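# Return misplaced items to the desk holding their kind

## Task

Find each item sitting on a desk where it does not belong and carry it to the desk that already holds items of the same kind. The robot must not tip over or finish leaning. An item counts as placed only if it stays there by itself, without the robot holding it.

## Robot and tools

ROBOT. A Hello Robot Stretch 4 with one arm. It has an omni-wheel base, a lift that rides up a mast, an arm that telescopes forward, a three-joint wrist (yaw, pitch, roll) and a two-finger gripper. It stands about 1.6 m tall, and its base rim lies within 0.23 m of the base origin. A loose object may occasionally get nudged by something other than the robot.

FRAMES. The base frame sits on the floor below the base centre: x ahead, y to the left, z up. hand_pose is reported in this frame; it is a point between the open fingertips, and its printed value can be a little off. The odometry frame is where the base frame was when the scene began. Heading is positive to the left, within -3.142 to 3.142.

execute_actions. Argument actions is a list holding one action or none; an empty list only reports state and pictures. Argument cameras picks which pictures return: head_camera, head_left_camera, head_right_camera, wrist_camera, or all (null or omitted also means all; [] means none). An action contains base, joints, or both, plus optional pace and contact_limits; or it contains only end_of_arm. All its motions begin together.
- base: exactly one relative move, measured from the base's last reported position. translate_m drives straight, forward positive, -2 to 2 m. strafe_m slides sideways, left positive, -2 to 2 m. rotate_rad spins in place, counter-clockwise positive, -3.2 to 3.2 rad.
- joints: absolute targets keyed by name. lift_m 0 to 1.2 m; arm_m 0 to 0.55 m extension; wrist_yaw_rad -1.134 to 4.276 (0 points ahead, positive turns left, 3.14 tucked back, past 3.4 the arm may block it); wrist_pitch_rad -1.117 to 4.259 (0 level, 1.57 pointing down); wrist_roll_rad -1.117 to 4.259 (0 keeps fingers level, positive turns clockwise as seen from behind); gripper_m -0.038 to 0.141, the fingertip gap in metres (negative means fingers squeeze each other). Targets past a limit get clipped and the result notes it; any other bad value or unknown key rejects the whole call.
- pace: slow, default, fast or max. Base speeds are 0.1, 0.3, 0.4, 0.6 m/s and turn rates 1, 2, 3, 4 rad/s respectively, reduced further when the lift is high (down to 0.3 m/s and 1 rad/s at lift 1.2).
- contact_limits: only arm_m, 0 (gentlest) to 0.75 (firmest), default 0.5; the arm stops on contact beyond that force.
- end_of_arm: "enable_torque" revives wrist or gripper motors that shut off; they then hold in place.
A joint or base omitted from an action may still be driving toward an earlier target.

wait: seconds from 0 to 10; commands nothing and returns the same report as an empty action.

zoom_image: camera plus region [x0, y0, x1, y1] in pixels of that camera's most recent full picture, origin top-left, no larger than 504 by 504.

finished_scene: pass scene (an integer) to close the current scene permanently; the reply states success and may give the next task. Answering without any tool call ends everything.

READING RESULTS. base_status and joint_status tell how each motion ended: done (for the base this only means the wheels turned the commanded amount, slipping included); off_target (resting short of target, maybe still pushing); contact_stop_at_<key> (met something; the part holds there or may go slack); limit_stop_at_<name> (a built-in limit halted it); torque_fault (a wrist or gripper motor went limp until enable_torque). limit_stop_at_tilt means leaning over 6 degrees; lift, arm and wheels go slack. limit_stop_at_own_body means a joint neared the robot itself; move it away. on_its_own lists things not commanded in this call; "held at" gives the held target, not the actual position. A stop in one call cancels the later robot calls in the same reply.
lidar_m: 12 distances in metres, 30-degree sectors starting straight ahead and going counter-clockwise (4th left, 7th behind, 10th right); "-" means nothing seen or closer than 0.25 m. It sees table tops but can miss glass, thin legs and things behind. wrist_depth_mm: a 7 by 7 grid of depths, 100 to 2000 mm, from the top-left. base_odometry counts wheel turns only; if turned_by_wheels and turned_by_imu disagree by more than about 0.1 rad, something was hit or slipped. base_tilt gives forward and right lean in degrees. motor_effort shows percent of maximum, with the peak during the action in brackets; readings are noisy and biased by a few points.

CAMERAS. head_camera looks ahead and down from the mast top; turn the base to aim it. head_left_camera and head_right_camera are fisheyes beside it, angled lower, showing base and arm. wrist_camera looks along the fingers, with fingertips near the bottom of its picture.

GRIPPING. Close to a gap smaller than the object's width; going lower grips harder and pulls the object inward. Neither gripper_m nor done proves a grasp; look for a clear jump in gripper_m effort. If fingertips jam against a surface, raise the lift. To unfold the wrist at scene start, send lift_m 0.4 together with wrist_yaw_rad 0.

CAUTIONS. Avoid driving or turning with over 1 kg held and arm_m above 0.2, especially at fast or max. Avoid steady pushing or pulling, above all with the lift high or a high contact limit. Don't ram the gripper into things with base or arm moves (causes torque faults). Don't drop, slam or fling items; set them down gently and release so they rest on the desk on their own. Between replies the robot keeps holding its last command.

Each tool is called after "Emit:" as a command line: name --argument value for each argument, lists and objects as JSON in quotes; but a table of rows of numbers goes row by row, as --pt "numbers of a row", without its own name.

## Session

Emit:
execute_actions --actions '[]'

Scene clock: 0.00 s.
base_odometry: x=+0.000 y=+0.000 heading=+0.000 (m, m, rad; odometry frame)
turned_by_wheels: +0.000 (rad since the last result)
turned_by_imu: +0.000 (rad since the last result)
base_tilt: forward=+1.0 right=+0.1 (deg)
lidar_m: 0.92 0.98 1.31 2.20 1.13 0.79 0.75 0.82 0.70 0.67 0.71 0.95
base_status: not commanded
joint_positions: lift_m=+0.232 arm_m=-0.002 wrist_yaw_rad=+3.223 wrist_pitch_rad=+0.020 wrist_roll_rad=+0.010 gripper_m=+0.057
joint_status: not commanded
motor_effort: lift_m=+18 arm_m=+0 wrist_yaw_rad=-1 wrist_pitch_rad=-7 wrist_roll_rad=+1 gripper_m=-4 wheel_0=+0 wheel_1=+0 wheel_2=+0 (%)
hand_pose: x=-0.1256 y=+0.0636 z=+0.4046 quat_wxyz=(-0.041, -0.010, +0.004, +0.999) (m; base frame)
wrist_depth_mm: - - 137 904 891 854 842 / - - 134 904 904 878 842 / - - 134 264 891 866 842 / - 114 136 891 891 854 842 / 189 141 931 904 878 866 831 / 199 960 220 904 208 854 831 / 196 946 917 904 878 842 842
pictures: head_camera, head_left_camera, head_right_camera, wrist_camera
Images, in order (width x height): head_camera 420x560, head_left_camera 420x672, head_right_camera 420x672, wrist_camera 616x392.

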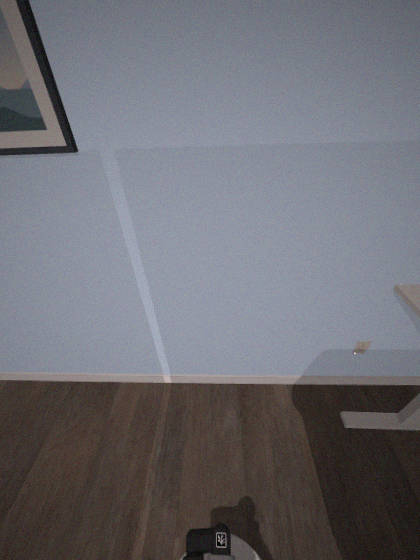

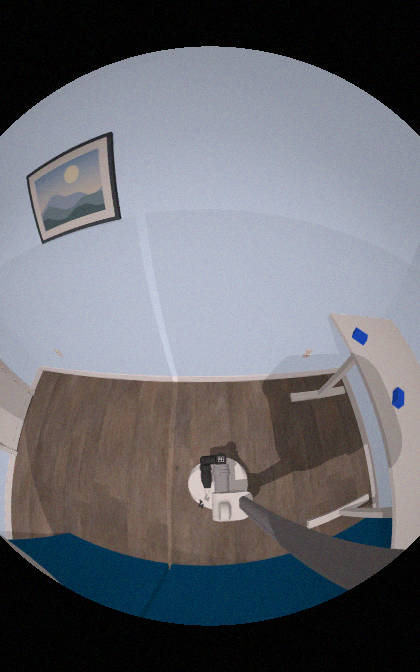

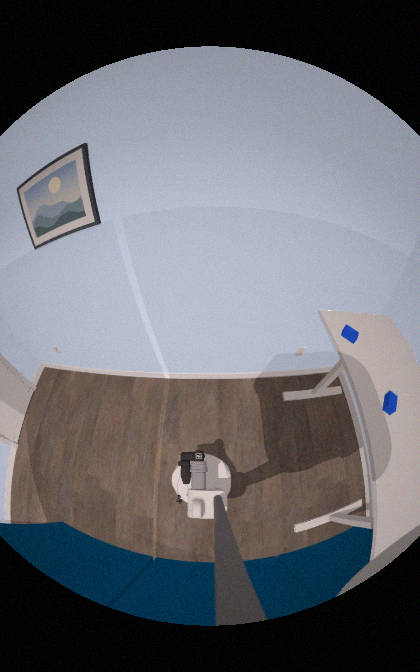

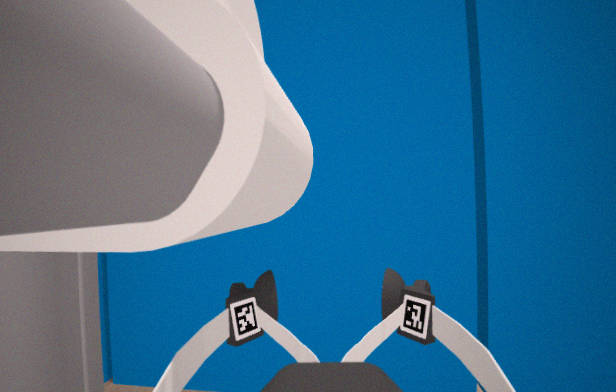

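Emit:
execute_actions --actions '[{"base":{"rotate_rad":-1.57},"joints":{"lift_m":1.0,"wrist_yaw_rad":0,"wrist_pitch_rad":0.6,"gripper_m":0.14},"pace":"fast"}]'

Scene clock: 5.07 s.
base_odometry: x=+0.000 y=+0.000 heading=-1.569 (m, m, rad; odometry frame)
turned_by_wheels: -1.569 (rad since the last result)
turned_by_imu: -1.579 (rad since the last result)
base_tilt: forward=+1.1 right=+0.2 (deg)
lidar_m: 0.67 0.72 0.95 0.91 0.97 1.28 2.22 1.13 0.83 0.73 0.82 0.70
base_status: done
joint_positions: lift_m=+1.000 arm_m=-0.002 wrist_yaw_rad=+0.000 wrist_pitch_rad=+0.602 wrist_roll_rad=+0.010 gripper_m=+0.140
joint_status: all done
motor_effort: lift_m=+23(27) arm_m=-1(0) wrist_yaw_rad=-2(4) wrist_pitch_rad=-5(4) wrist_roll_rad=+1(2) gripper_m=+0(2) wheel_0=+5(13) wheel_1=+3(13) wheel_2=+2(13) (%)
hand_pose: x=+0.4068 y=-0.0874 z=+1.0146 quat_wxyz=(+0.955, +0.005, +0.296, -0.001) (m; base frame)
wrist_depth_mm: 1160 1182 1182 1160 1160 1160 1042 / 976 917 866 809 798 768 759 / 640 615 597 574 559 549 539 / 991 1499 1499 1537 1499 1008 1060 / 1182 1708 1661 1661 1661 1430 1078 / 1336 1430 218 1537 1499 197 1098 / 1308 1308 1336 155 1281 1229 1098
pictures: head_camera, head_left_camera, head_right_camera, wrist_camera
camera_calibration (this result's frames):
wrist_camera: T_world_to_cam=[[0.0233907, -0.997868, -0.0609352, -0.0187776], [-0.55785, 0.0375524, -0.829092, 1.12858], [0.829612, 0.0533858, -0.555782, 0.458997], [0, 0, 0, 1]] pos_world=[0.24923, -0.0856224, 1.18966]
Images, in order (width x height): head_camera 420x560, head_left_camera 420x672, head_right_camera 420x672, wrist_camera 616x392.

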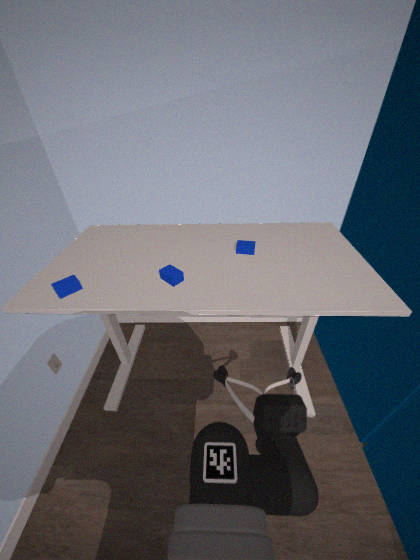

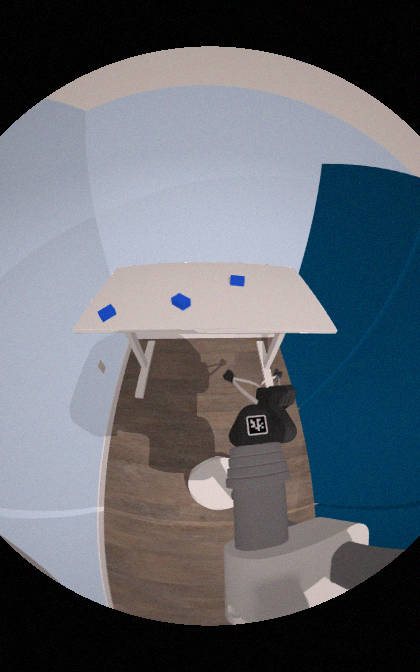

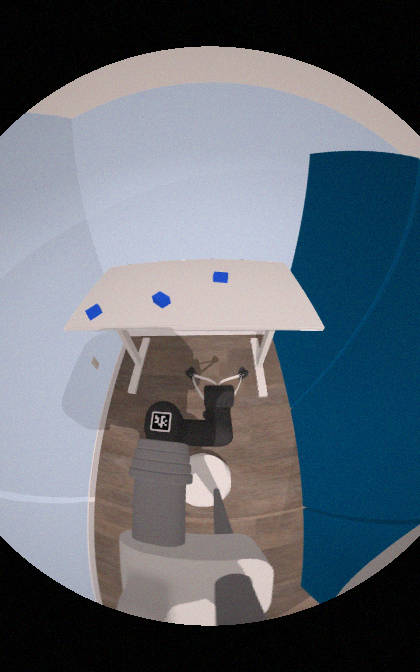

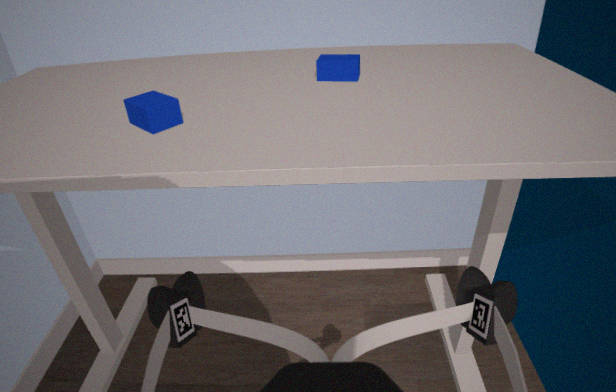

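Emit:
execute_actions --actions '[{"base":{"rotate_rad":-1.56},"joints":{"lift_m":0.45,"wrist_pitch_rad":1.4},"pace":"max"}]' --cameras '["head_right_camera"]'

Emit:
execute_actions --actions '[{"base":{"strafe_m":-1.7},"pace":"max"}]'

Scene clock: 12.90 s.
base_odometry: x=+0.000 y=+0.000 heading=-3.128 (m, m, rad; odometry frame)
turned_by_wheels: -1.559 (rad since the last result)
turned_by_imu: -1.569 (rad since the last result)
base_tilt: forward=+1.0 right=+0.2 (deg)
lidar_m: 0.77 0.80 0.69 0.67 0.70 0.96 0.91 0.98 1.32 2.20 1.12 0.82
base_status: done
joint_positions: lift_m=+0.450 arm_m=-0.002 wrist_yaw_rad=+0.000 wrist_pitch_rad=+1.400 wrist_roll_rad=+0.010 gripper_m=+0.140
joint_status: all done
motor_effort: lift_m=+15(19) arm_m=+0(0) wrist_yaw_rad=+0(2) wrist_pitch_rad=-1(1) wrist_roll_rad=+1(3) gripper_m=+0(1) wheel_0=+6(7) wheel_1=+4(9) wheel_2=+3(11) (%)
hand_pose: x=+0.2179 y=-0.0874 z=+0.3442 quat_wxyz=(+0.765, +0.004, +0.644, -0.003) (m; base frame)
wrist_depth_mm: 676 668 654 654 640 627 621 / 654 640 634 627 615 615 603 / 634 621 621 609 597 597 585 / 609 609 597 591 580 574 564 / 591 585 580 574 564 554 549 / 574 569 218 521 549 197 535 / 564 357 345 156 469 525 521
pictures: head_right_camera
Images, in order (width x height): head_right_camera 420x672.

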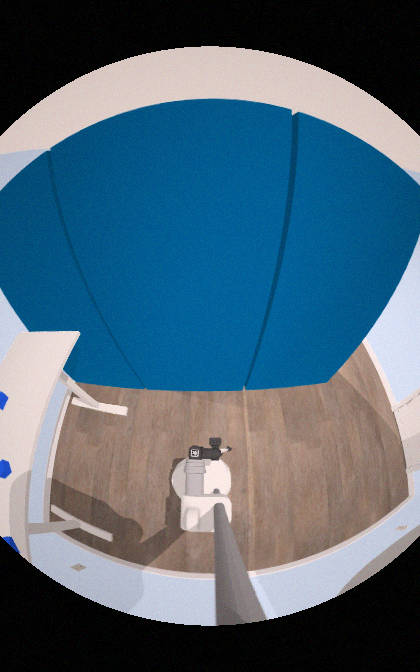

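Scene clock: 17.47 s.
base_odometry: x=-0.023 y=+1.700 heading=-3.128 (m, m, rad; odometry frame)
turned_by_wheels: +0.000 (rad since the last result)
turned_by_imu: -0.002 (rad since the last result)
base_tilt: forward=+1.1 right=+0.2 (deg)
lidar_m: 2.09 0.89 1.15 2.37 1.28 0.94 0.90 0.77 0.54 0.50 0.54 0.76
base_status: done
joint_positions: lift_m=+0.450 arm_m=-0.002 wrist_yaw_rad=+0.000 wrist_pitch_rad=+1.400 wrist_roll_rad=+0.010 gripper_m=+0.140
joint_status: not commanded
motor_effort: lift_m=+19(19) arm_m=+0(0) wrist_yaw_rad=+0(1) wrist_pitch_rad=-1(2) wrist_roll_rad=+0(2) gripper_m=+0(0) wheel_0=+2(17) wheel_1=-1(16) wheel_2=+0(4) (%)
hand_pose: x=+0.2179 y=-0.0874 z=+0.3439 quat_wxyz=(+0.765, +0.004, +0.644, -0.003) (m; base frame)
wrist_depth_mm: 683 668 654 647 634 627 621 / 661 647 634 627 615 615 603 / 634 621 627 603 603 591 580 / 615 609 597 591 580 574 569 / 591 585 580 574 564 554 554 / 574 569 218 517 549 197 535 / 559 355 343 156 469 525 521
pictures: head_camera, head_left_camera, head_right_camera, wrist_camera
camera_calibration (this result's frames):
wrist_camera: T_world_to_cam=[[-0.0275236, -0.997873, -0.0590901, -0.0448248], [-0.983185, 0.0376992, -0.178681, 0.336168], [0.180528, 0.0531786, -0.982131, 0.531042], [0, 0, 0, 1]] pos_world=[0.233414, -0.0856429, 0.578971]
Images, in order (width x height): head_camera 420x560, head_left_camera 420x672, head_right_camera 420x672, wrist_camera 616x392.

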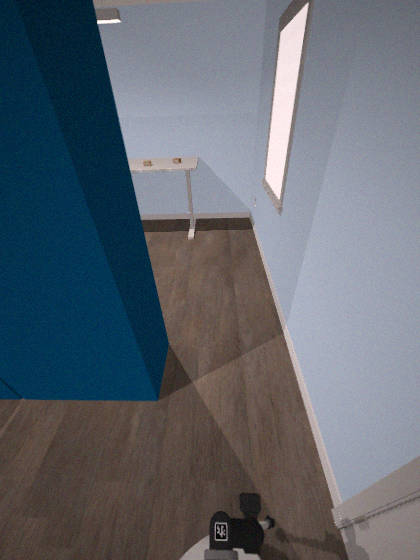

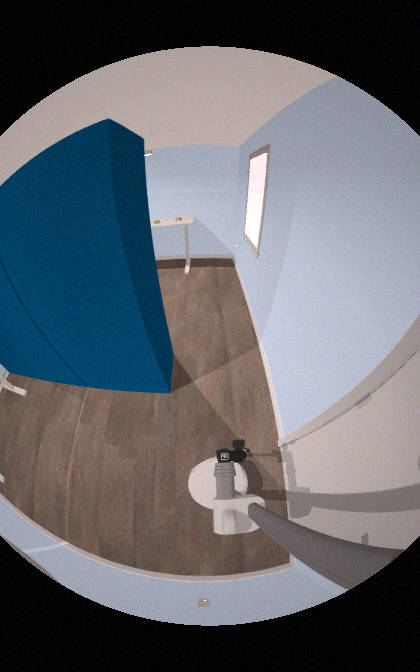

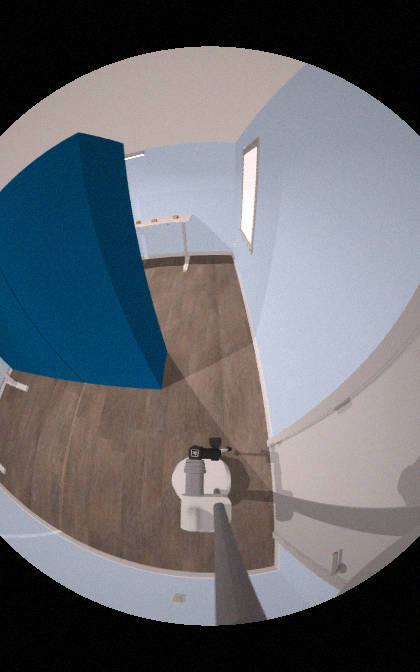

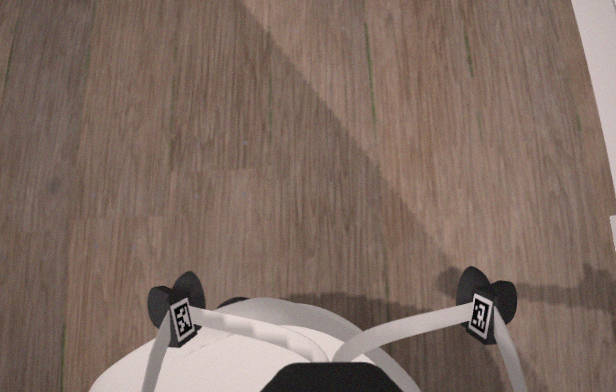

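Cabinet end is about 0.37 m to the left; clear.

Emit:
execute_actions --actions '[{"base":{"translate_m":1.8},"pace":"max"}]' --cameras '["head_camera","head_left_camera"]'

Scene clock: 25.40 s.
base_odometry: x=-1.823 y=+1.675 heading=-3.128 (m, m, rad; odometry frame)
turned_by_wheels: +0.000 (rad since the last result)
turned_by_imu: +0.001 (rad since the last result)
base_tilt: forward=+1.1 right=+0.1 (deg)
lidar_m: 1.26 1.27 1.72 2.19 0.77 0.69 2.19 0.79 0.54 0.50 0.54 0.69
base_status: done
joint_positions: lift_m=+0.450 arm_m=-0.002 wrist_yaw_rad=+0.000 wrist_pitch_rad=+1.400 wrist_roll_rad=+0.010 gripper_m=+0.140
joint_status: not commanded
motor_effort: lift_m=+19(19) arm_m=+0(0) wrist_yaw_rad=+0(2) wrist_pitch_rad=-1(2) wrist_roll_rad=+0(1) gripper_m=+0(2) wheel_0=+4(10) wheel_1=+2(11) wheel_2=+1(14) (%)
hand_pose: x=+0.2179 y=-0.0874 z=+0.3439 quat_wxyz=(+0.765, +0.004, +0.644, -0.003) (m; base frame)
wrist_depth_mm: 676 668 654 647 640 627 621 / 654 647 634 627 621 603 603 / 634 627 615 609 597 591 585 / 609 603 597 591 580 574 569 / 585 585 580 569 564 559 549 / 580 569 218 521 549 198 539 / 559 357 343 156 469 525 521
pictures: head_camera, head_left_camera
Images, in order (width x height): head_camera 420x560, head_left_camera 420x672.

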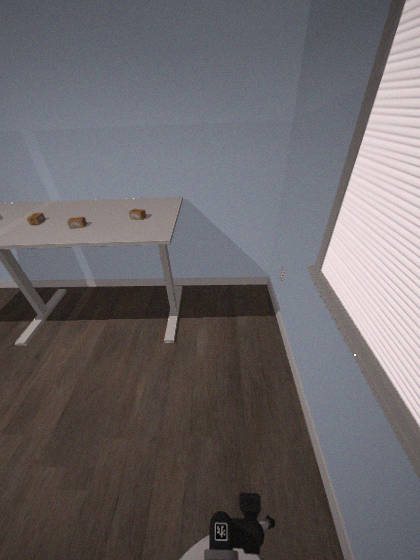

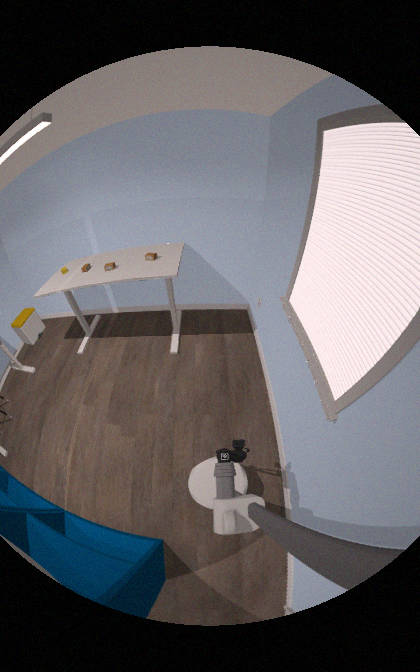

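Emit:
execute_actions --actions '[{"base":{"strafe_m":1.45},"joints":{"lift_m":1.1,"wrist_pitch_rad":0.6},"pace":"max"}]'

Scene clock: 33.67 s.
base_odometry: x=-1.803 y=+0.225 heading=-3.128 (m, m, rad; odometry frame)
turned_by_wheels: +0.000 (rad since the last result)
turned_by_imu: +0.008 (rad since the last result)
base_tilt: forward=+1.1 right=+0.2 (deg)
lidar_m: 1.17 1.24 0.97 0.95 0.80 0.57 0.53 0.56 0.79 1.98 2.04 1.25
base_status: done
joint_positions: lift_m=+1.100 arm_m=-0.002 wrist_yaw_rad=+0.000 wrist_pitch_rad=+0.602 wrist_roll_rad=+0.010 gripper_m=+0.140
joint_status: all done
motor_effort: lift_m=+21(23) arm_m=-1(1) wrist_yaw_rad=-1(0) wrist_pitch_rad=-6(10) wrist_roll_rad=-1(1) gripper_m=+1(1) wheel_0=-1(20) wheel_1=+1(14) wheel_2=+0(3) (%)
hand_pose: x=+0.4068 y=-0.0874 z=+1.1147 quat_wxyz=(+0.955, +0.005, +0.296, -0.001) (m; base frame)
wrist_depth_mm: 1661 1661 1661 1661 1618 1618 1576 / 1808 1808 1229 1160 1118 1118 1078 / 1921 1983 1921 1921 1921 1921 1863 / - - - - - - - / 1921 - 1983 1921 1921 1863 1863 / 1708 1661 218 1661 1618 197 1576 / 1464 1430 1430 156 1366 1366 1366
pictures: head_camera, head_left_camera, head_right_camera, wrist_camera
camera_calibration (this result's frames):
wrist_camera: T_world_to_cam=[[0.0231273, -0.997873, -0.0609399, -0.0126212], [-0.557999, 0.0376934, -0.828985, 1.21155], [0.82952, 0.0531766, -0.55594, 0.514902], [0, 0, 0, 1]] pos_world=[0.249216, -0.0856427, 1.28985]
Images, in order (width x height): head_camera 420x560, head_left_camera 420x672, head_right_camera 420x672, wrist_camera 616x392.

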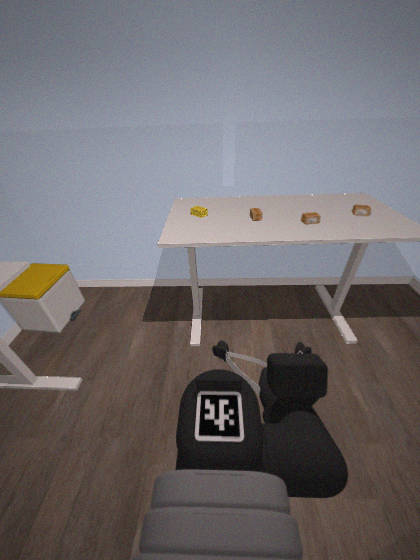

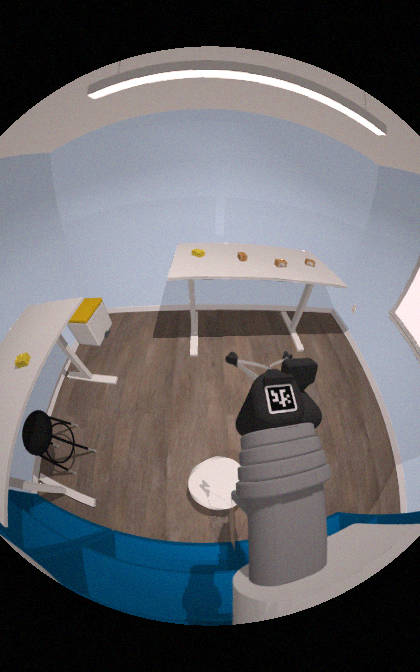

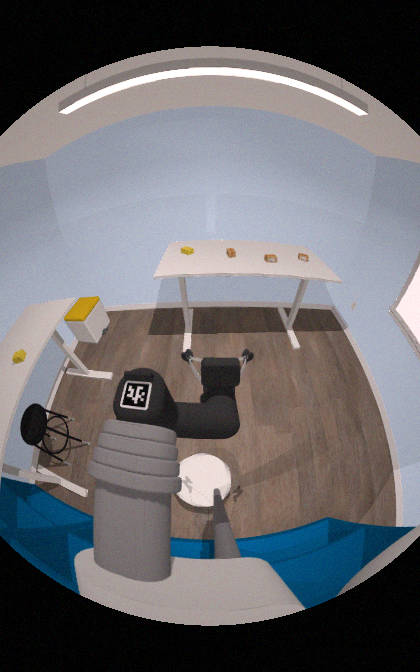

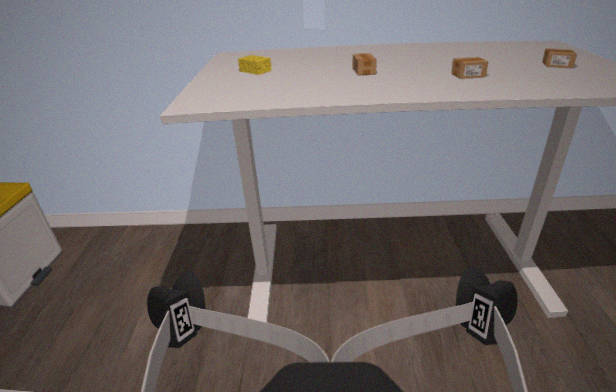

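Emit:
execute_actions --actions '[{"base":{"rotate_rad":0.12},"pace":"max"}]' --cameras '[]'

Emit:
execute_actions --actions '[{"base":{"translate_m":0.8},"joints":{"arm_m":0.2},"pace":"max"}]'

Scene clock: 39.13 s.
base_odometry: x=-1.803 y=+0.225 heading=-3.009 (m, m, rad; odometry frame)
turned_by_wheels: +0.119 (rad since the last result)
turned_by_imu: +0.121 (rad since the last result)
base_tilt: forward=+1.1 right=+0.2 (deg)
lidar_m: 1.19 1.25 0.98 0.94 0.69 0.56 0.52 0.61 0.93 1.93 1.57 1.21
base_status: done
joint_positions: lift_m=+1.100 arm_m=-0.002 wrist_yaw_rad=+0.000 wrist_pitch_rad=+0.602 wrist_roll_rad=+0.010 gripper_m=+0.140
joint_status: not commanded
motor_effort: lift_m=+21(21) arm_m=+0(1) wrist_yaw_rad=+0(0) wrist_pitch_rad=-6(5) wrist_roll_rad=+1(3) gripper_m=+0(2) wheel_0=-8(7) wheel_1=-6(8) wheel_2=-4(8) (%)
hand_pose: x=+0.4068 y=-0.0874 z=+1.1147 quat_wxyz=(+0.955, +0.005, +0.296, -0.001) (m; base frame)
wrist_depth_mm: 1863 1756 1708 1618 1618 1537 1499 / 1921 1863 1756 1182 1138 1098 1098 / - - - 1983 1921 1863 1756 / 1808 - - - - - 1921 / 1756 - - 1921 1921 1863 1808 / 1708 1618 218 1708 1618 196 1576 / 1464 1464 1430 155 1366 1336 1366
pictures: none
No camera images: the call's "cameras" was empty. Leave "cameras" out to get every camera's image.

Scene clock: 43.03 s.
base_odometry: x=-2.596 y=+0.119 heading=-3.009 (m, m, rad; odometry frame)
turned_by_wheels: +0.001 (rad since the last result)
turned_by_imu: +0.001 (rad since the last result)
base_tilt: forward=+1.1 right=+0.2 (deg)
lidar_m: 0.38 0.44 0.86 0.84 0.92 1.36 1.32 1.48 2.07 1.23 0.55 0.39
base_status: done
joint_positions: lift_m=+1.100 arm_m=+0.199 wrist_yaw_rad=+0.000 wrist_pitch_rad=+0.602 wrist_roll_rad=+0.010 gripper_m=+0.140
joint_status: all done
motor_effort: lift_m=+21(21) arm_m=+6(5) wrist_yaw_rad=-1(1) wrist_pitch_rad=-5(6) wrist_roll_rad=+1(1) gripper_m=+2(1) wheel_0=+5(6) wheel_1=+4(10) wheel_2=-2(11) (%)
hand_pose: x=+0.6077 y=-0.0874 z=+1.1147 quat_wxyz=(+0.955, +0.005, +0.296, -0.001) (m; base frame)
wrist_depth_mm: 788 768 741 715 699 676 661 / 854 820 798 768 750 723 707 / 931 904 866 820 798 759 750 / 1042 991 640 627 615 603 585 / 1182 1078 512 459 500 488 484 / 1366 442 218 430 424 196 407 / 1464 375 375 156 364 357 355
pictures: head_camera, head_left_camera, head_right_camera, wrist_camera
camera_calibration (this result's frames):
wrist_camera: T_world_to_cam=[[0.0232788, -0.99787, -0.0609373, -0.0173255], [-0.557912, 0.0376125, -0.829048, 1.32368], [0.829574, 0.0532969, -0.555848, 0.348155], [0, 0, 0, 1]] pos_world=[0.450077, -0.085631, 1.28986]
Images, in order (width x height): head_camera 420x560, head_left_camera 420x672, head_right_camera 420x672, wrist_camera 616x392.

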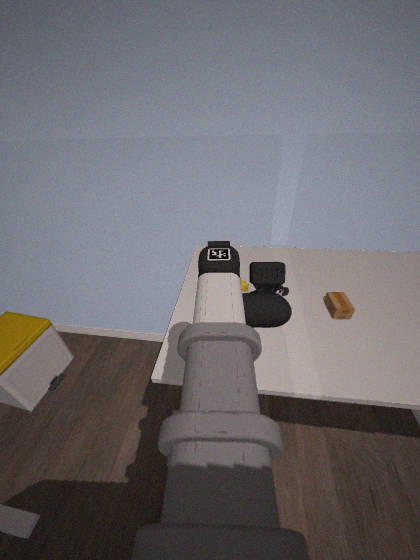

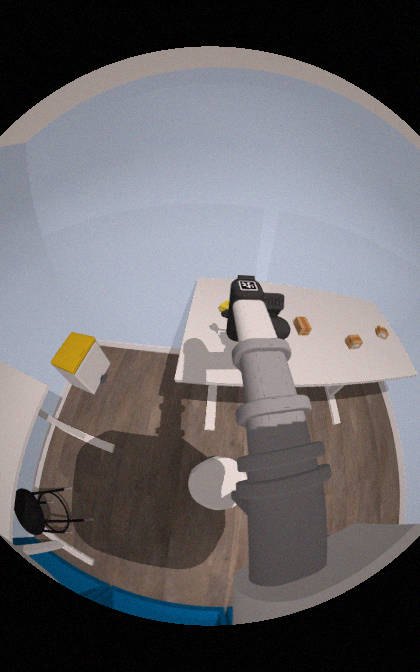

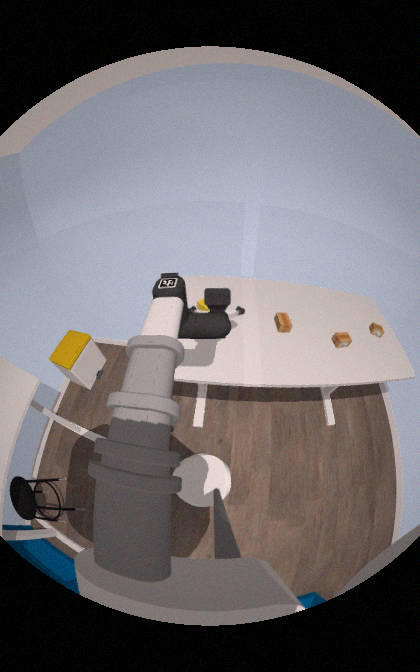

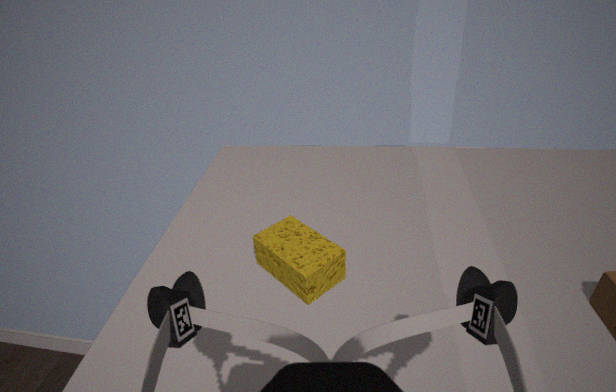

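Emit:
execute_actions --actions '[{"base":{"translate_m":0.05},"joints":{"lift_m":1.2,"arm_m":0.505,"wrist_yaw_rad":0.785,"wrist_pitch_rad":1.51},"pace":"fast"}]' --cameras '["wrist_camera","head_right_camera"]'

Scene clock: 52.47 s.
base_odometry: x=-2.645 y=+0.112 heading=-3.008 (m, m, rad; odometry frame)
turned_by_wheels: +0.001 (rad since the last result)
turned_by_imu: +0.002 (rad since the last result)
base_tilt: forward=+1.1 right=+0.2 (deg)
lidar_m: 0.33 0.36 0.84 0.83 0.93 1.41 1.36 1.53 2.07 1.02 0.44 0.33
base_status: done
joint_positions: lift_m=+1.200 arm_m=+0.504 wrist_yaw_rad=+0.785 wrist_pitch_rad=+1.510 wrist_roll_rad=+0.010 gripper_m=+0.140
joint_status: all done
motor_effort: lift_m=+23(26) arm_m=+6(6) wrist_yaw_rad=-1(6) wrist_pitch_rad=+1(2) wrist_roll_rad=+1(1) gripper_m=-2(1) wheel_0=+6(5) wheel_1=+4(7) wheel_2=-2(9) (%)
hand_pose: x=+0.7491 y=-0.0494 z=+1.0898 quat_wxyz=(+0.674, -0.259, +0.634, +0.276) (m; base frame)
wrist_depth_mm: 1430 1430 1430 384 375 373 368 / 1430 1430 1397 377 375 368 364 / 1397 1397 379 375 368 362 359 / 1397 379 373 368 364 357 353 / 377 373 368 320 355 353 349 / 373 366 218 315 351 198 347 / 368 362 357 156 349 343 342
pictures: head_right_camera, wrist_camera
camera_calibration (this result's frames):
wrist_camera: T_world_to_cam=[[0.681422, -0.729765, -0.0557336, -0.469674], [-0.731766, -0.677921, -0.0702974, 0.648443], [0.0135176, 0.0886861, -0.995968, 1.30764], [0, 0, 0, 1]] pos_world=[0.776878, -0.0191286, 1.32178]
Images, in order (width x height): head_right_camera 420x672, wrist_camera 616x392.

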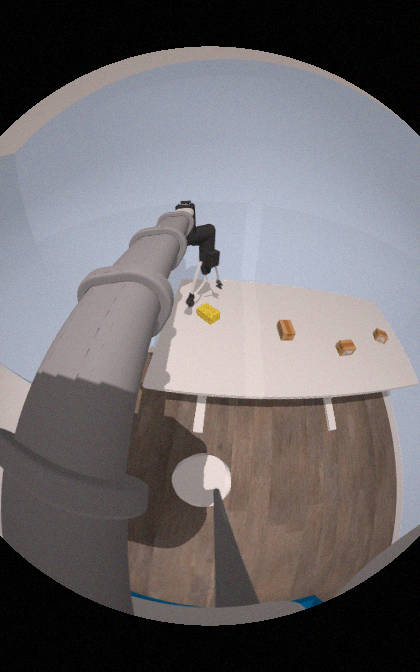

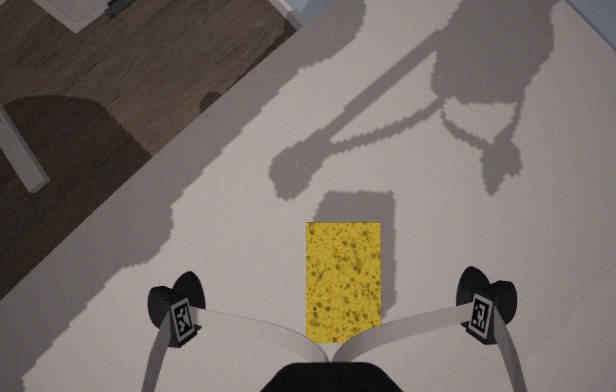

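Emit:
execute_actions --actions '[{"joints":{"lift_m":1.097,"gripper_m":0.105},"pace":"fast"}]' --cameras '["wrist_camera","head_right_camera"]'

Scene clock: 56.23 s.
base_odometry: x=-2.645 y=+0.112 heading=-3.008 (m, m, rad; odometry frame)
turned_by_wheels: +0.000 (rad since the last result)
turned_by_imu: +0.001 (rad since the last result)
base_tilt: forward=+1.1 right=+0.2 (deg)
lidar_m: 0.33 0.38 0.87 0.85 0.92 1.39 1.37 1.51 2.04 1.11 0.45 0.34
base_status: not commanded
joint_positions: lift_m=+1.097 arm_m=+0.504 wrist_yaw_rad=+0.785 wrist_pitch_rad=+1.510 wrist_roll_rad=+0.010 gripper_m=+0.105
joint_status: all done
motor_effort: lift_m=+14(19) arm_m=+6(6) wrist_yaw_rad=+0(1) wrist_pitch_rad=+0(0) wrist_roll_rad=-1(1) gripper_m=-4(0) wheel_0=+6(6) wheel_1=+4(5) wheel_2=-3(3) (%)
hand_pose: x=+0.7491 y=-0.0494 z=+0.9876 quat_wxyz=(+0.674, -0.259, +0.634, +0.276) (m; base frame)
wrist_depth_mm: 1308 1308 281 277 273 268 266 / 1308 1281 277 272 268 266 264 / 1308 277 273 268 265 262 259 / 276 273 268 265 262 258 255 / 272 270 265 217 216 256 253 / 268 265 213 214 212 250 249 / 264 262 257 156 209 248 246
pictures: head_right_camera, wrist_camera
camera_calibration (this result's frames):
wrist_camera: T_world_to_cam=[[0.681422, -0.729766, -0.0557336, -0.475369], [-0.731766, -0.677921, -0.0702964, 0.641263], [0.013517, 0.0886855, -0.995968, 1.20591], [0, 0, 0, 1]] pos_world=[0.776882, -0.0191286, 1.21963]
Images, in order (width x height): head_right_camera 420x672, wrist_camera 616x392.

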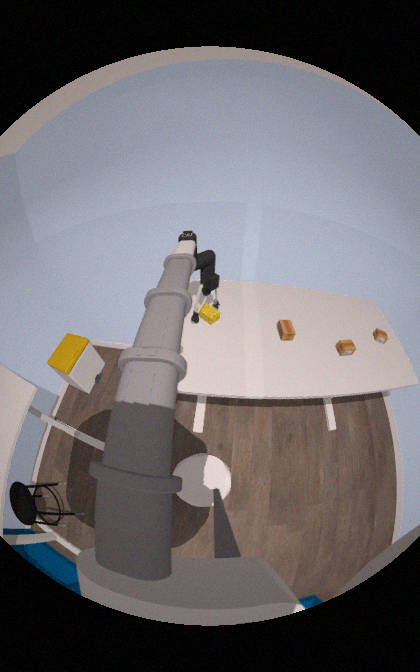

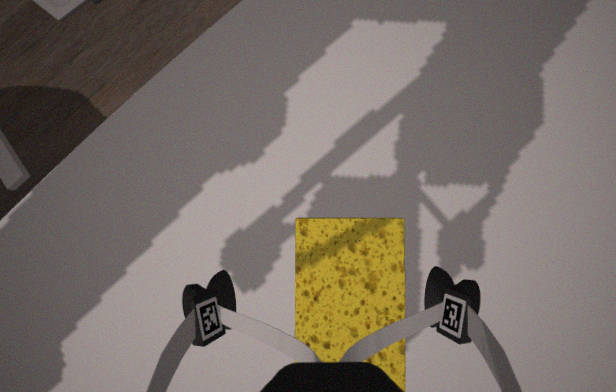

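Emit:
execute_actions --actions '[{"base":{"strafe_m":-0.015},"joints":{"gripper_m":0.025},"pace":"fast"}]' --cameras '["wrist_camera"]'

Emit:
execute_actions --actions '[{"joints":{"lift_m":1.15},"pace":"fast"}]' --cameras '["wrist_camera"]'

Scene clock: 60.27 s.
base_odometry: x=-2.647 y=+0.127 heading=-3.008 (m, m, rad; odometry frame)
turned_by_wheels: +0.000 (rad since the last result)
turned_by_imu: +0.002 (rad since the last result)
base_tilt: forward=+1.1 right=+0.2 (deg)
lidar_m: 0.31 0.38 0.86 0.85 0.94 1.41 1.37 1.51 2.07 1.07 0.47 0.33
base_status: done
joint_positions: lift_m=+1.097 arm_m=+0.504 wrist_yaw_rad=+0.785 wrist_pitch_rad=+1.510 wrist_roll_rad=+0.010 gripper_m=+0.025
joint_status: all done
motor_effort: lift_m=+14(14) arm_m=+6(6) wrist_yaw_rad=-1(0) wrist_pitch_rad=+0(1) wrist_roll_rad=+0(3) gripper_m=-17(19) wheel_0=+6(12) wheel_1=-2(9) wheel_2=+0(4) (%)
hand_pose: x=+0.7491 y=-0.0494 z=+0.9876 quat_wxyz=(+0.674, -0.259, +0.634, +0.276) (m; base frame)
wrist_depth_mm: 1336 1336 281 277 273 268 266 / 1308 279 276 272 268 265 263 / 1281 276 272 268 266 262 258 / 276 272 268 266 263 258 255 / 272 268 265 208 256 254 252 / 268 265 212 205 202 252 249 / 265 262 257 202 226 248 246
pictures: wrist_camera
camera_calibration (this result's frames):
wrist_camera: T_world_to_cam=[[0.681422, -0.729765, -0.0557336, -0.475371], [-0.731766, -0.677921, -0.0702966, 0.641266], [0.013517, 0.0886855, -0.995968, 1.20591], [0, 0, 0, 1]] pos_world=[0.776885, -0.0191286, 1.21963]
Images, in order (width x height): wrist_camera 616x392.

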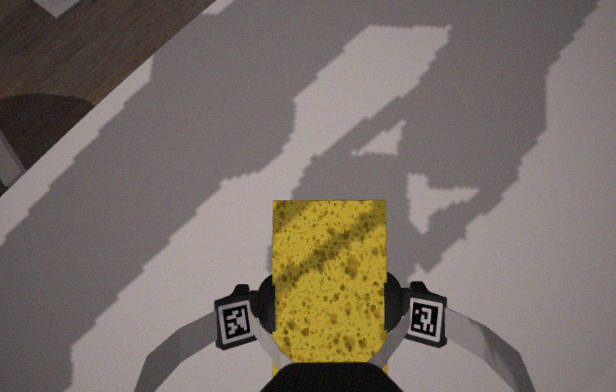

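Scene clock: 61.20 s.
base_odometry: x=-2.647 y=+0.127 heading=-3.008 (m, m, rad; odometry frame)
turned_by_wheels: +0.000 (rad since the last result)
turned_by_imu: +0.000 (rad since the last result)
base_tilt: forward=+1.1 right=+0.2 (deg)
lidar_m: 0.34 0.36 0.86 0.84 0.93 1.39 1.37 1.52 2.04 1.05 0.45 0.35
base_status: not commanded
joint_positions: lift_m=+1.150 arm_m=+0.504 wrist_yaw_rad=+0.785 wrist_pitch_rad=+1.510 wrist_roll_rad=+0.010 gripper_m=+0.025
joint_status: all done
motor_effort: lift_m=+23(27) arm_m=+6(6) wrist_yaw_rad=-1(1) wrist_pitch_rad=+0(0) wrist_roll_rad=+2(1) gripper_m=-16(16) wheel_0=+5(6) wheel_1=-2(2) wheel_2=+0(0) (%)
hand_pose: x=+0.7491 y=-0.0494 z=+1.0399 quat_wxyz=(+0.674, -0.259, +0.634, +0.276) (m; base frame)
wrist_depth_mm: 1397 1366 1366 332 327 322 319 / 1366 1366 332 327 322 319 315 / 1336 332 325 322 319 314 310 / 332 327 322 317 314 309 307 / 327 324 319 208 307 306 301 / 320 317 211 205 203 300 298 / 317 314 307 202 250 296 294
pictures: wrist_camera
camera_calibration (this result's frames):
wrist_camera: T_world_to_cam=[[0.681421, -0.729766, -0.0557329, -0.472461], [-0.731767, -0.677922, -0.0702783, 0.644917], [0.0135041, 0.0886726, -0.995969, 1.25796], [0, 0, 0, 1]] pos_world=[0.776886, -0.0191293, 1.27188]
Images, in order (width x height): wrist_camera 616x392.

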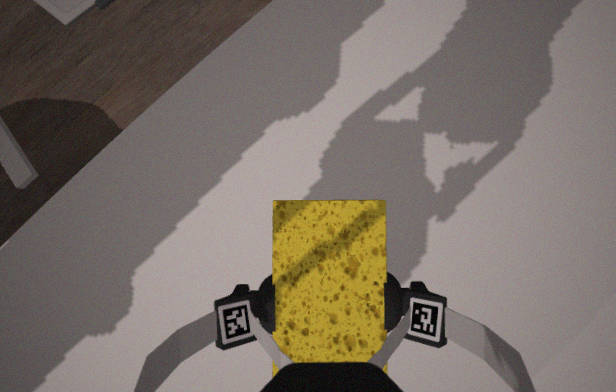

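Emit:
execute_actions --actions '[{"base":{"rotate_rad":1.6},"joints":{"lift_m":1.17,"arm_m":0.1},"pace":"fast"}]'

Scene clock: 65.33 s.
base_odometry: x=-2.647 y=+0.127 heading=-1.409 (m, m, rad; odometry frame)
turned_by_wheels: +1.599 (rad since the last result)
turned_by_imu: +1.612 (rad since the last result)
base_tilt: forward=+1.1 right=+0.1 (deg)
lidar_m: 0.84 0.98 1.37 1.39 1.50 2.03 2.04 0.47 0.33 0.33 0.38 0.86
base_status: done
joint_positions: lift_m=+1.170 arm_m=+0.101 wrist_yaw_rad=+0.785 wrist_pitch_rad=+1.510 wrist_roll_rad=+0.010 gripper_m=+0.025
joint_status: all done
motor_effort: lift_m=+23(25) arm_m=-6(7) wrist_yaw_rad=+0(1) wrist_pitch_rad=-1(2) wrist_roll_rad=-1(2) gripper_m=-16(16) wheel_0=-7(14) wheel_1=-5(8) wheel_2=-3(7) (%)
hand_pose: x=+0.3461 y=-0.0495 z=+1.0599 quat_wxyz=(+0.674, -0.259, +0.635, +0.275) (m; base frame)
wrist_depth_mm: 1430 1397 1366 1336 1336 1308 1308 / 1366 1397 1336 1336 1336 1308 1229 / 1366 1366 1336 1336 1281 1255 1255 / 1336 1308 1308 1308 1281 1281 1255 / 1336 1308 1308 208 1255 1229 1255 / 1308 1281 212 205 202 1205 1229 / 1281 1281 1042 203 715 1205 1182
pictures: head_camera, head_left_camera, head_right_camera, wrist_camera
camera_calibration (this result's frames):
wrist_camera: T_world_to_cam=[[0.68147, -0.729722, -0.0557188, -0.196836], [-0.731727, -0.678008, -0.0698618, 0.350926], [0.0132018, 0.0883797, -0.995999, 1.28346], [0, 0, 0, 1]] pos_world=[0.373976, -0.0191367, 1.29188]
Images, in order (width x height): head_camera 420x560, head_left_camera 420x672, head_right_camera 420x672, wrist_camera 616x392.

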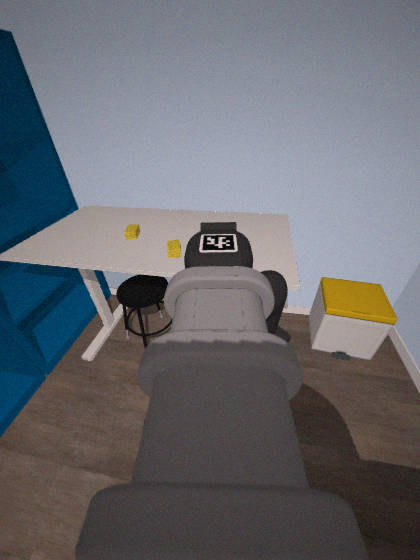

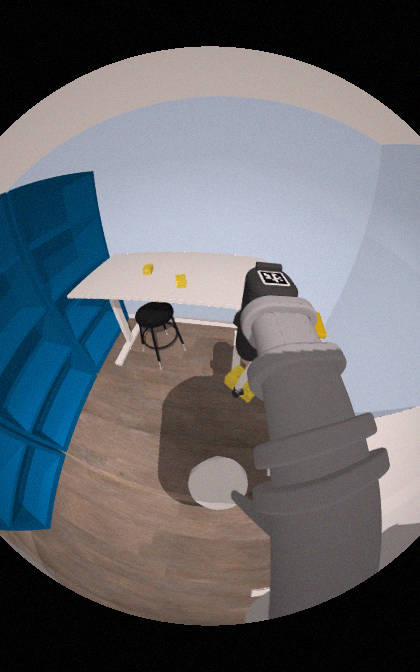

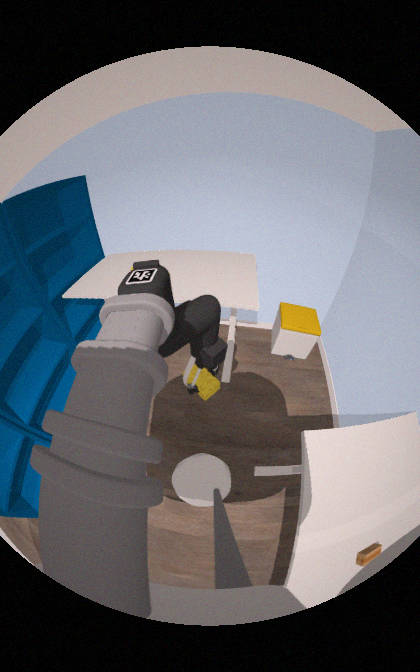

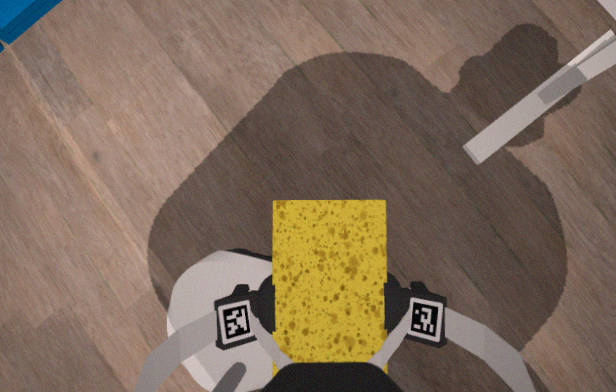

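Emit:
execute_actions --actions '[{"base":{"translate_m":0.33},"joints":{"arm_m":0.504},"pace":"fast"}]' --cameras '["wrist_camera","head_right_camera"]'

Scene clock: 69.67 s.
base_odometry: x=-2.594 y=-0.199 heading=-1.408 (m, m, rad; odometry frame)
turned_by_wheels: +0.001 (rad since the last result)
turned_by_imu: +0.002 (rad since the last result)
base_tilt: forward=+1.1 right=+0.2 (deg)
lidar_m: 0.51 0.59 0.96 1.32 1.48 2.41 2.38 0.51 0.40 0.67 1.21 0.53
base_status: done
joint_positions: lift_m=+1.170 arm_m=+0.503 wrist_yaw_rad=+0.785 wrist_pitch_rad=+1.510 wrist_roll_rad=+0.010 gripper_m=+0.025
joint_status: all done
motor_effort: lift_m=+23(23) arm_m=+6(6) wrist_yaw_rad=-2(0) wrist_pitch_rad=+0(1) wrist_roll_rad=+1(0) gripper_m=-15(16) wheel_0=+3(12) wheel_1=+3(9) wheel_2=-1(13) (%)
hand_pose: x=+0.7480 y=-0.0495 z=+1.0599 quat_wxyz=(+0.674, -0.259, +0.635, +0.276) (m; base frame)
wrist_depth_mm: 368 315 357 351 349 342 338 / 362 338 353 345 342 338 336 / 357 351 347 343 338 334 329 / 351 345 343 338 332 329 327 / 347 343 336 208 327 325 322 / 1308 338 211 205 202 320 317 / 1308 334 327 202 260 314 315
pictures: head_right_camera, wrist_camera
camera_calibration (this result's frames):
wrist_camera: T_world_to_cam=[[0.681489, -0.729703, -0.0557252, -0.47072], [-0.731707, -0.678011, -0.0700489, 0.645242], [0.0133327, 0.0885121, -0.995986, 1.27805], [0, 0, 0, 1]] pos_world=[0.775879, -0.0191277, 1.29189]
Images, in order (width x height): head_right_camera 420x672, wrist_camera 616x392.

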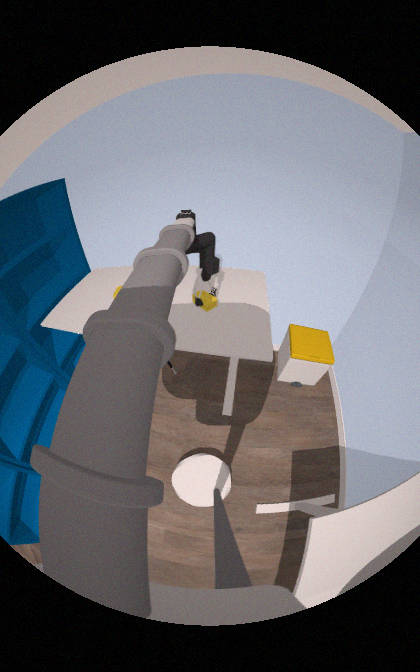

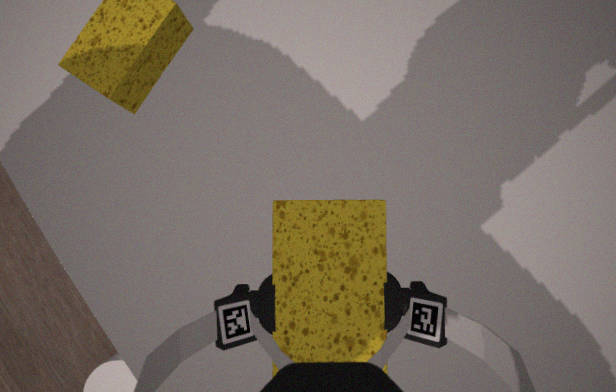

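Same height.

Emit:
execute_actions --actions '[{"joints":{"lift_m":1.097},"pace":"fast"}]' --cameras '[]'

Emit:
execute_actions --actions '[{"joints":{"gripper_m":0.09},"pace":"fast"}]' --cameras '[]'

Emit:
execute_actions --actions '[{"joints":{"lift_m":1.17},"pace":"max"}]'

Scene clock: 73.33 s.
base_odometry: x=-2.594 y=-0.199 heading=-1.408 (m, m, rad; odometry frame)
turned_by_wheels: +0.000 (rad since the last result)
turned_by_imu: +0.001 (rad since the last result)
base_tilt: forward=+1.0 right=+0.2 (deg)
lidar_m: 0.51 0.61 0.98 1.33 1.43 2.40 1.10 0.50 0.41 0.71 1.21 0.54
base_status: not commanded
joint_positions: lift_m=+1.097 arm_m=+0.503 wrist_yaw_rad=+0.785 wrist_pitch_rad=+1.510 wrist_roll_rad=+0.010 gripper_m=+0.025
joint_status: all done
motor_effort: lift_m=+15(20) arm_m=+6(6) wrist_yaw_rad=-2(1) wrist_pitch_rad=+0(0) wrist_roll_rad=-1(0) gripper_m=-16(18) wheel_0=+4(4) wheel_1=+3(3) wheel_2=-1(1) (%)
hand_pose: x=+0.7480 y=-0.0495 z=+0.9876 quat_wxyz=(+0.674, -0.259, +0.635, +0.276) (m; base frame)
wrist_depth_mm: 240 282 279 277 273 270 266 / 283 281 277 272 268 265 264 / 279 276 272 268 265 260 259 / 276 273 268 265 260 258 256 / 272 268 265 208 256 255 252 / 268 264 212 205 202 251 249 / 265 262 257 202 225 247 246
pictures: none
No camera images: the call's "cameras" was empty. Leave "cameras" out to get every camera's image.

Scene clock: 74.80 s.
base_odometry: x=-2.594 y=-0.199 heading=-1.408 (m, m, rad; odometry frame)
turned_by_wheels: +0.000 (rad since the last result)
turned_by_imu: +0.001 (rad since the last result)
base_tilt: forward=+1.1 right=+0.2 (deg)
lidar_m: 0.52 0.60 0.97 1.33 1.48 2.39 1.07 0.50 0.42 0.73 1.19 0.55
base_status: not commanded
joint_positions: lift_m=+1.097 arm_m=+0.503 wrist_yaw_rad=+0.785 wrist_pitch_rad=+1.510 wrist_roll_rad=+0.010 gripper_m=+0.090
joint_status: all done
motor_effort: lift_m=+15(15) arm_m=+6(6) wrist_yaw_rad=-1(1) wrist_pitch_rad=+0(0) wrist_roll_rad=+0(1) gripper_m=+2(15) wheel_0=+4(4) wheel_1=+3(3) wheel_2=-1(1) (%)
hand_pose: x=+0.7480 y=-0.0495 z=+0.9876 quat_wxyz=(+0.674, -0.259, +0.635, +0.276) (m; base frame)
wrist_depth_mm: 240 282 279 276 272 268 266 / 283 281 276 272 268 265 263 / 279 277 272 267 265 262 258 / 277 273 270 265 260 258 255 / 271 270 265 217 256 255 252 / 267 265 213 214 212 250 249 / 266 263 258 165 250 247 245
pictures: none
No camera images: the call's "cameras" was empty. Leave "cameras" out to get every camera's image.

Scene clock: 75.63 s.
base_odometry: x=-2.594 y=-0.199 heading=-1.408 (m, m, rad; odometry frame)
turned_by_wheels: +0.000 (rad since the last result)
turned_by_imu: +0.000 (rad since the last result)
base_tilt: forward=+1.1 right=+0.2 (deg)
lidar_m: 0.52 0.60 0.97 1.32 1.48 2.35 2.34 0.54 0.40 0.69 1.20 0.54
base_status: not commanded
joint_positions: lift_m=+1.170 arm_m=+0.503 wrist_yaw_rad=+0.785 wrist_pitch_rad=+1.510 wrist_roll_rad=+0.010 gripper_m=+0.090
joint_status: all done
motor_effort: lift_m=+23(25) arm_m=+6(6) wrist_yaw_rad=+0(1) wrist_pitch_rad=-1(0) wrist_roll_rad=+1(1) gripper_m=-2(2) wheel_0=+4(4) wheel_1=+3(3) wheel_2=-1(1) (%)
hand_pose: x=+0.7481 y=-0.0495 z=+1.0599 quat_wxyz=(+0.674, -0.259, +0.635, +0.276) (m; base frame)
wrist_depth_mm: 368 314 357 351 347 343 338 / 362 338 351 349 342 340 336 / 357 353 347 342 338 334 330 / 353 349 342 338 334 330 327 / 347 342 338 289 329 325 322 / 1308 338 213 285 285 319 319 / 1308 334 329 165 319 315 314
pictures: head_camera, head_left_camera, head_right_camera, wrist_camera
camera_calibration (this result's frames):
wrist_camera: T_world_to_cam=[[0.681489, -0.729703, -0.0557252, -0.470725], [-0.731707, -0.678011, -0.070049, 0.645251], [0.0133328, 0.0885121, -0.995986, 1.27808], [0, 0, 0, 1]] pos_world=[0.775888, -0.0191277, 1.29192]
Images, in order (width x height): head_camera 420x560, head_left_camera 420x672, head_right_camera 420x672, wrist_camera 616x392.

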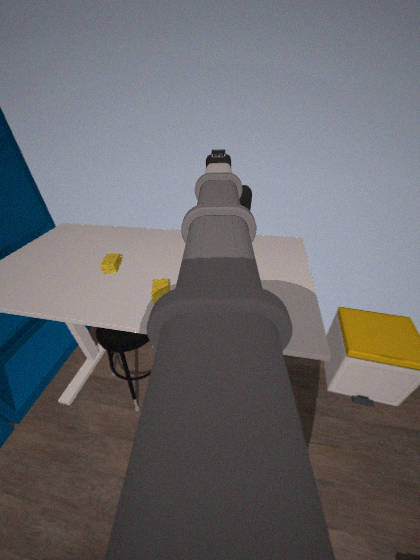

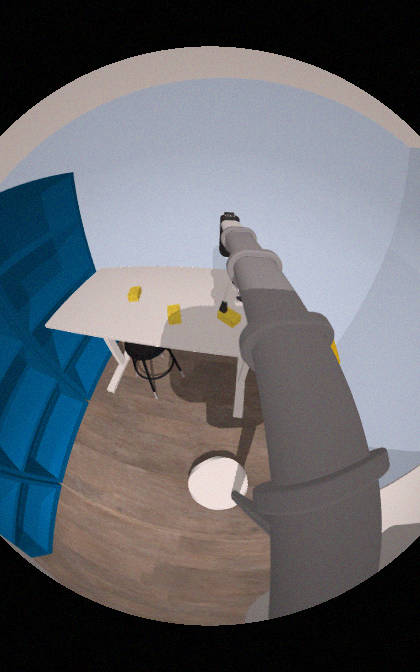

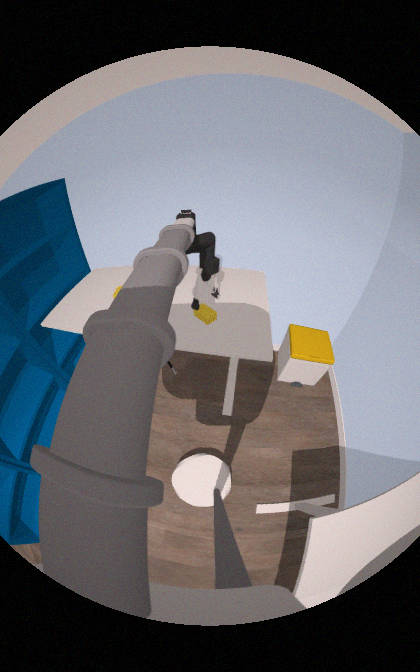

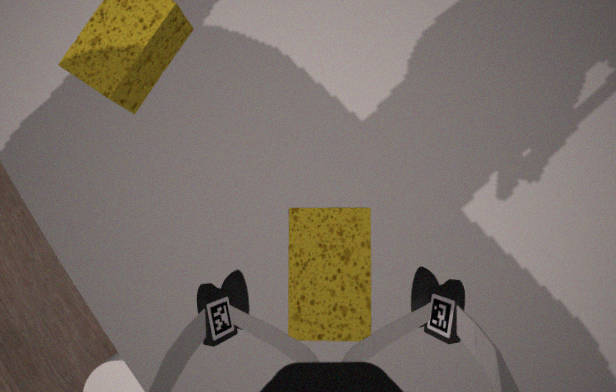

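Emit:
finished_scene --scene 1

The scene is finished: the task was done.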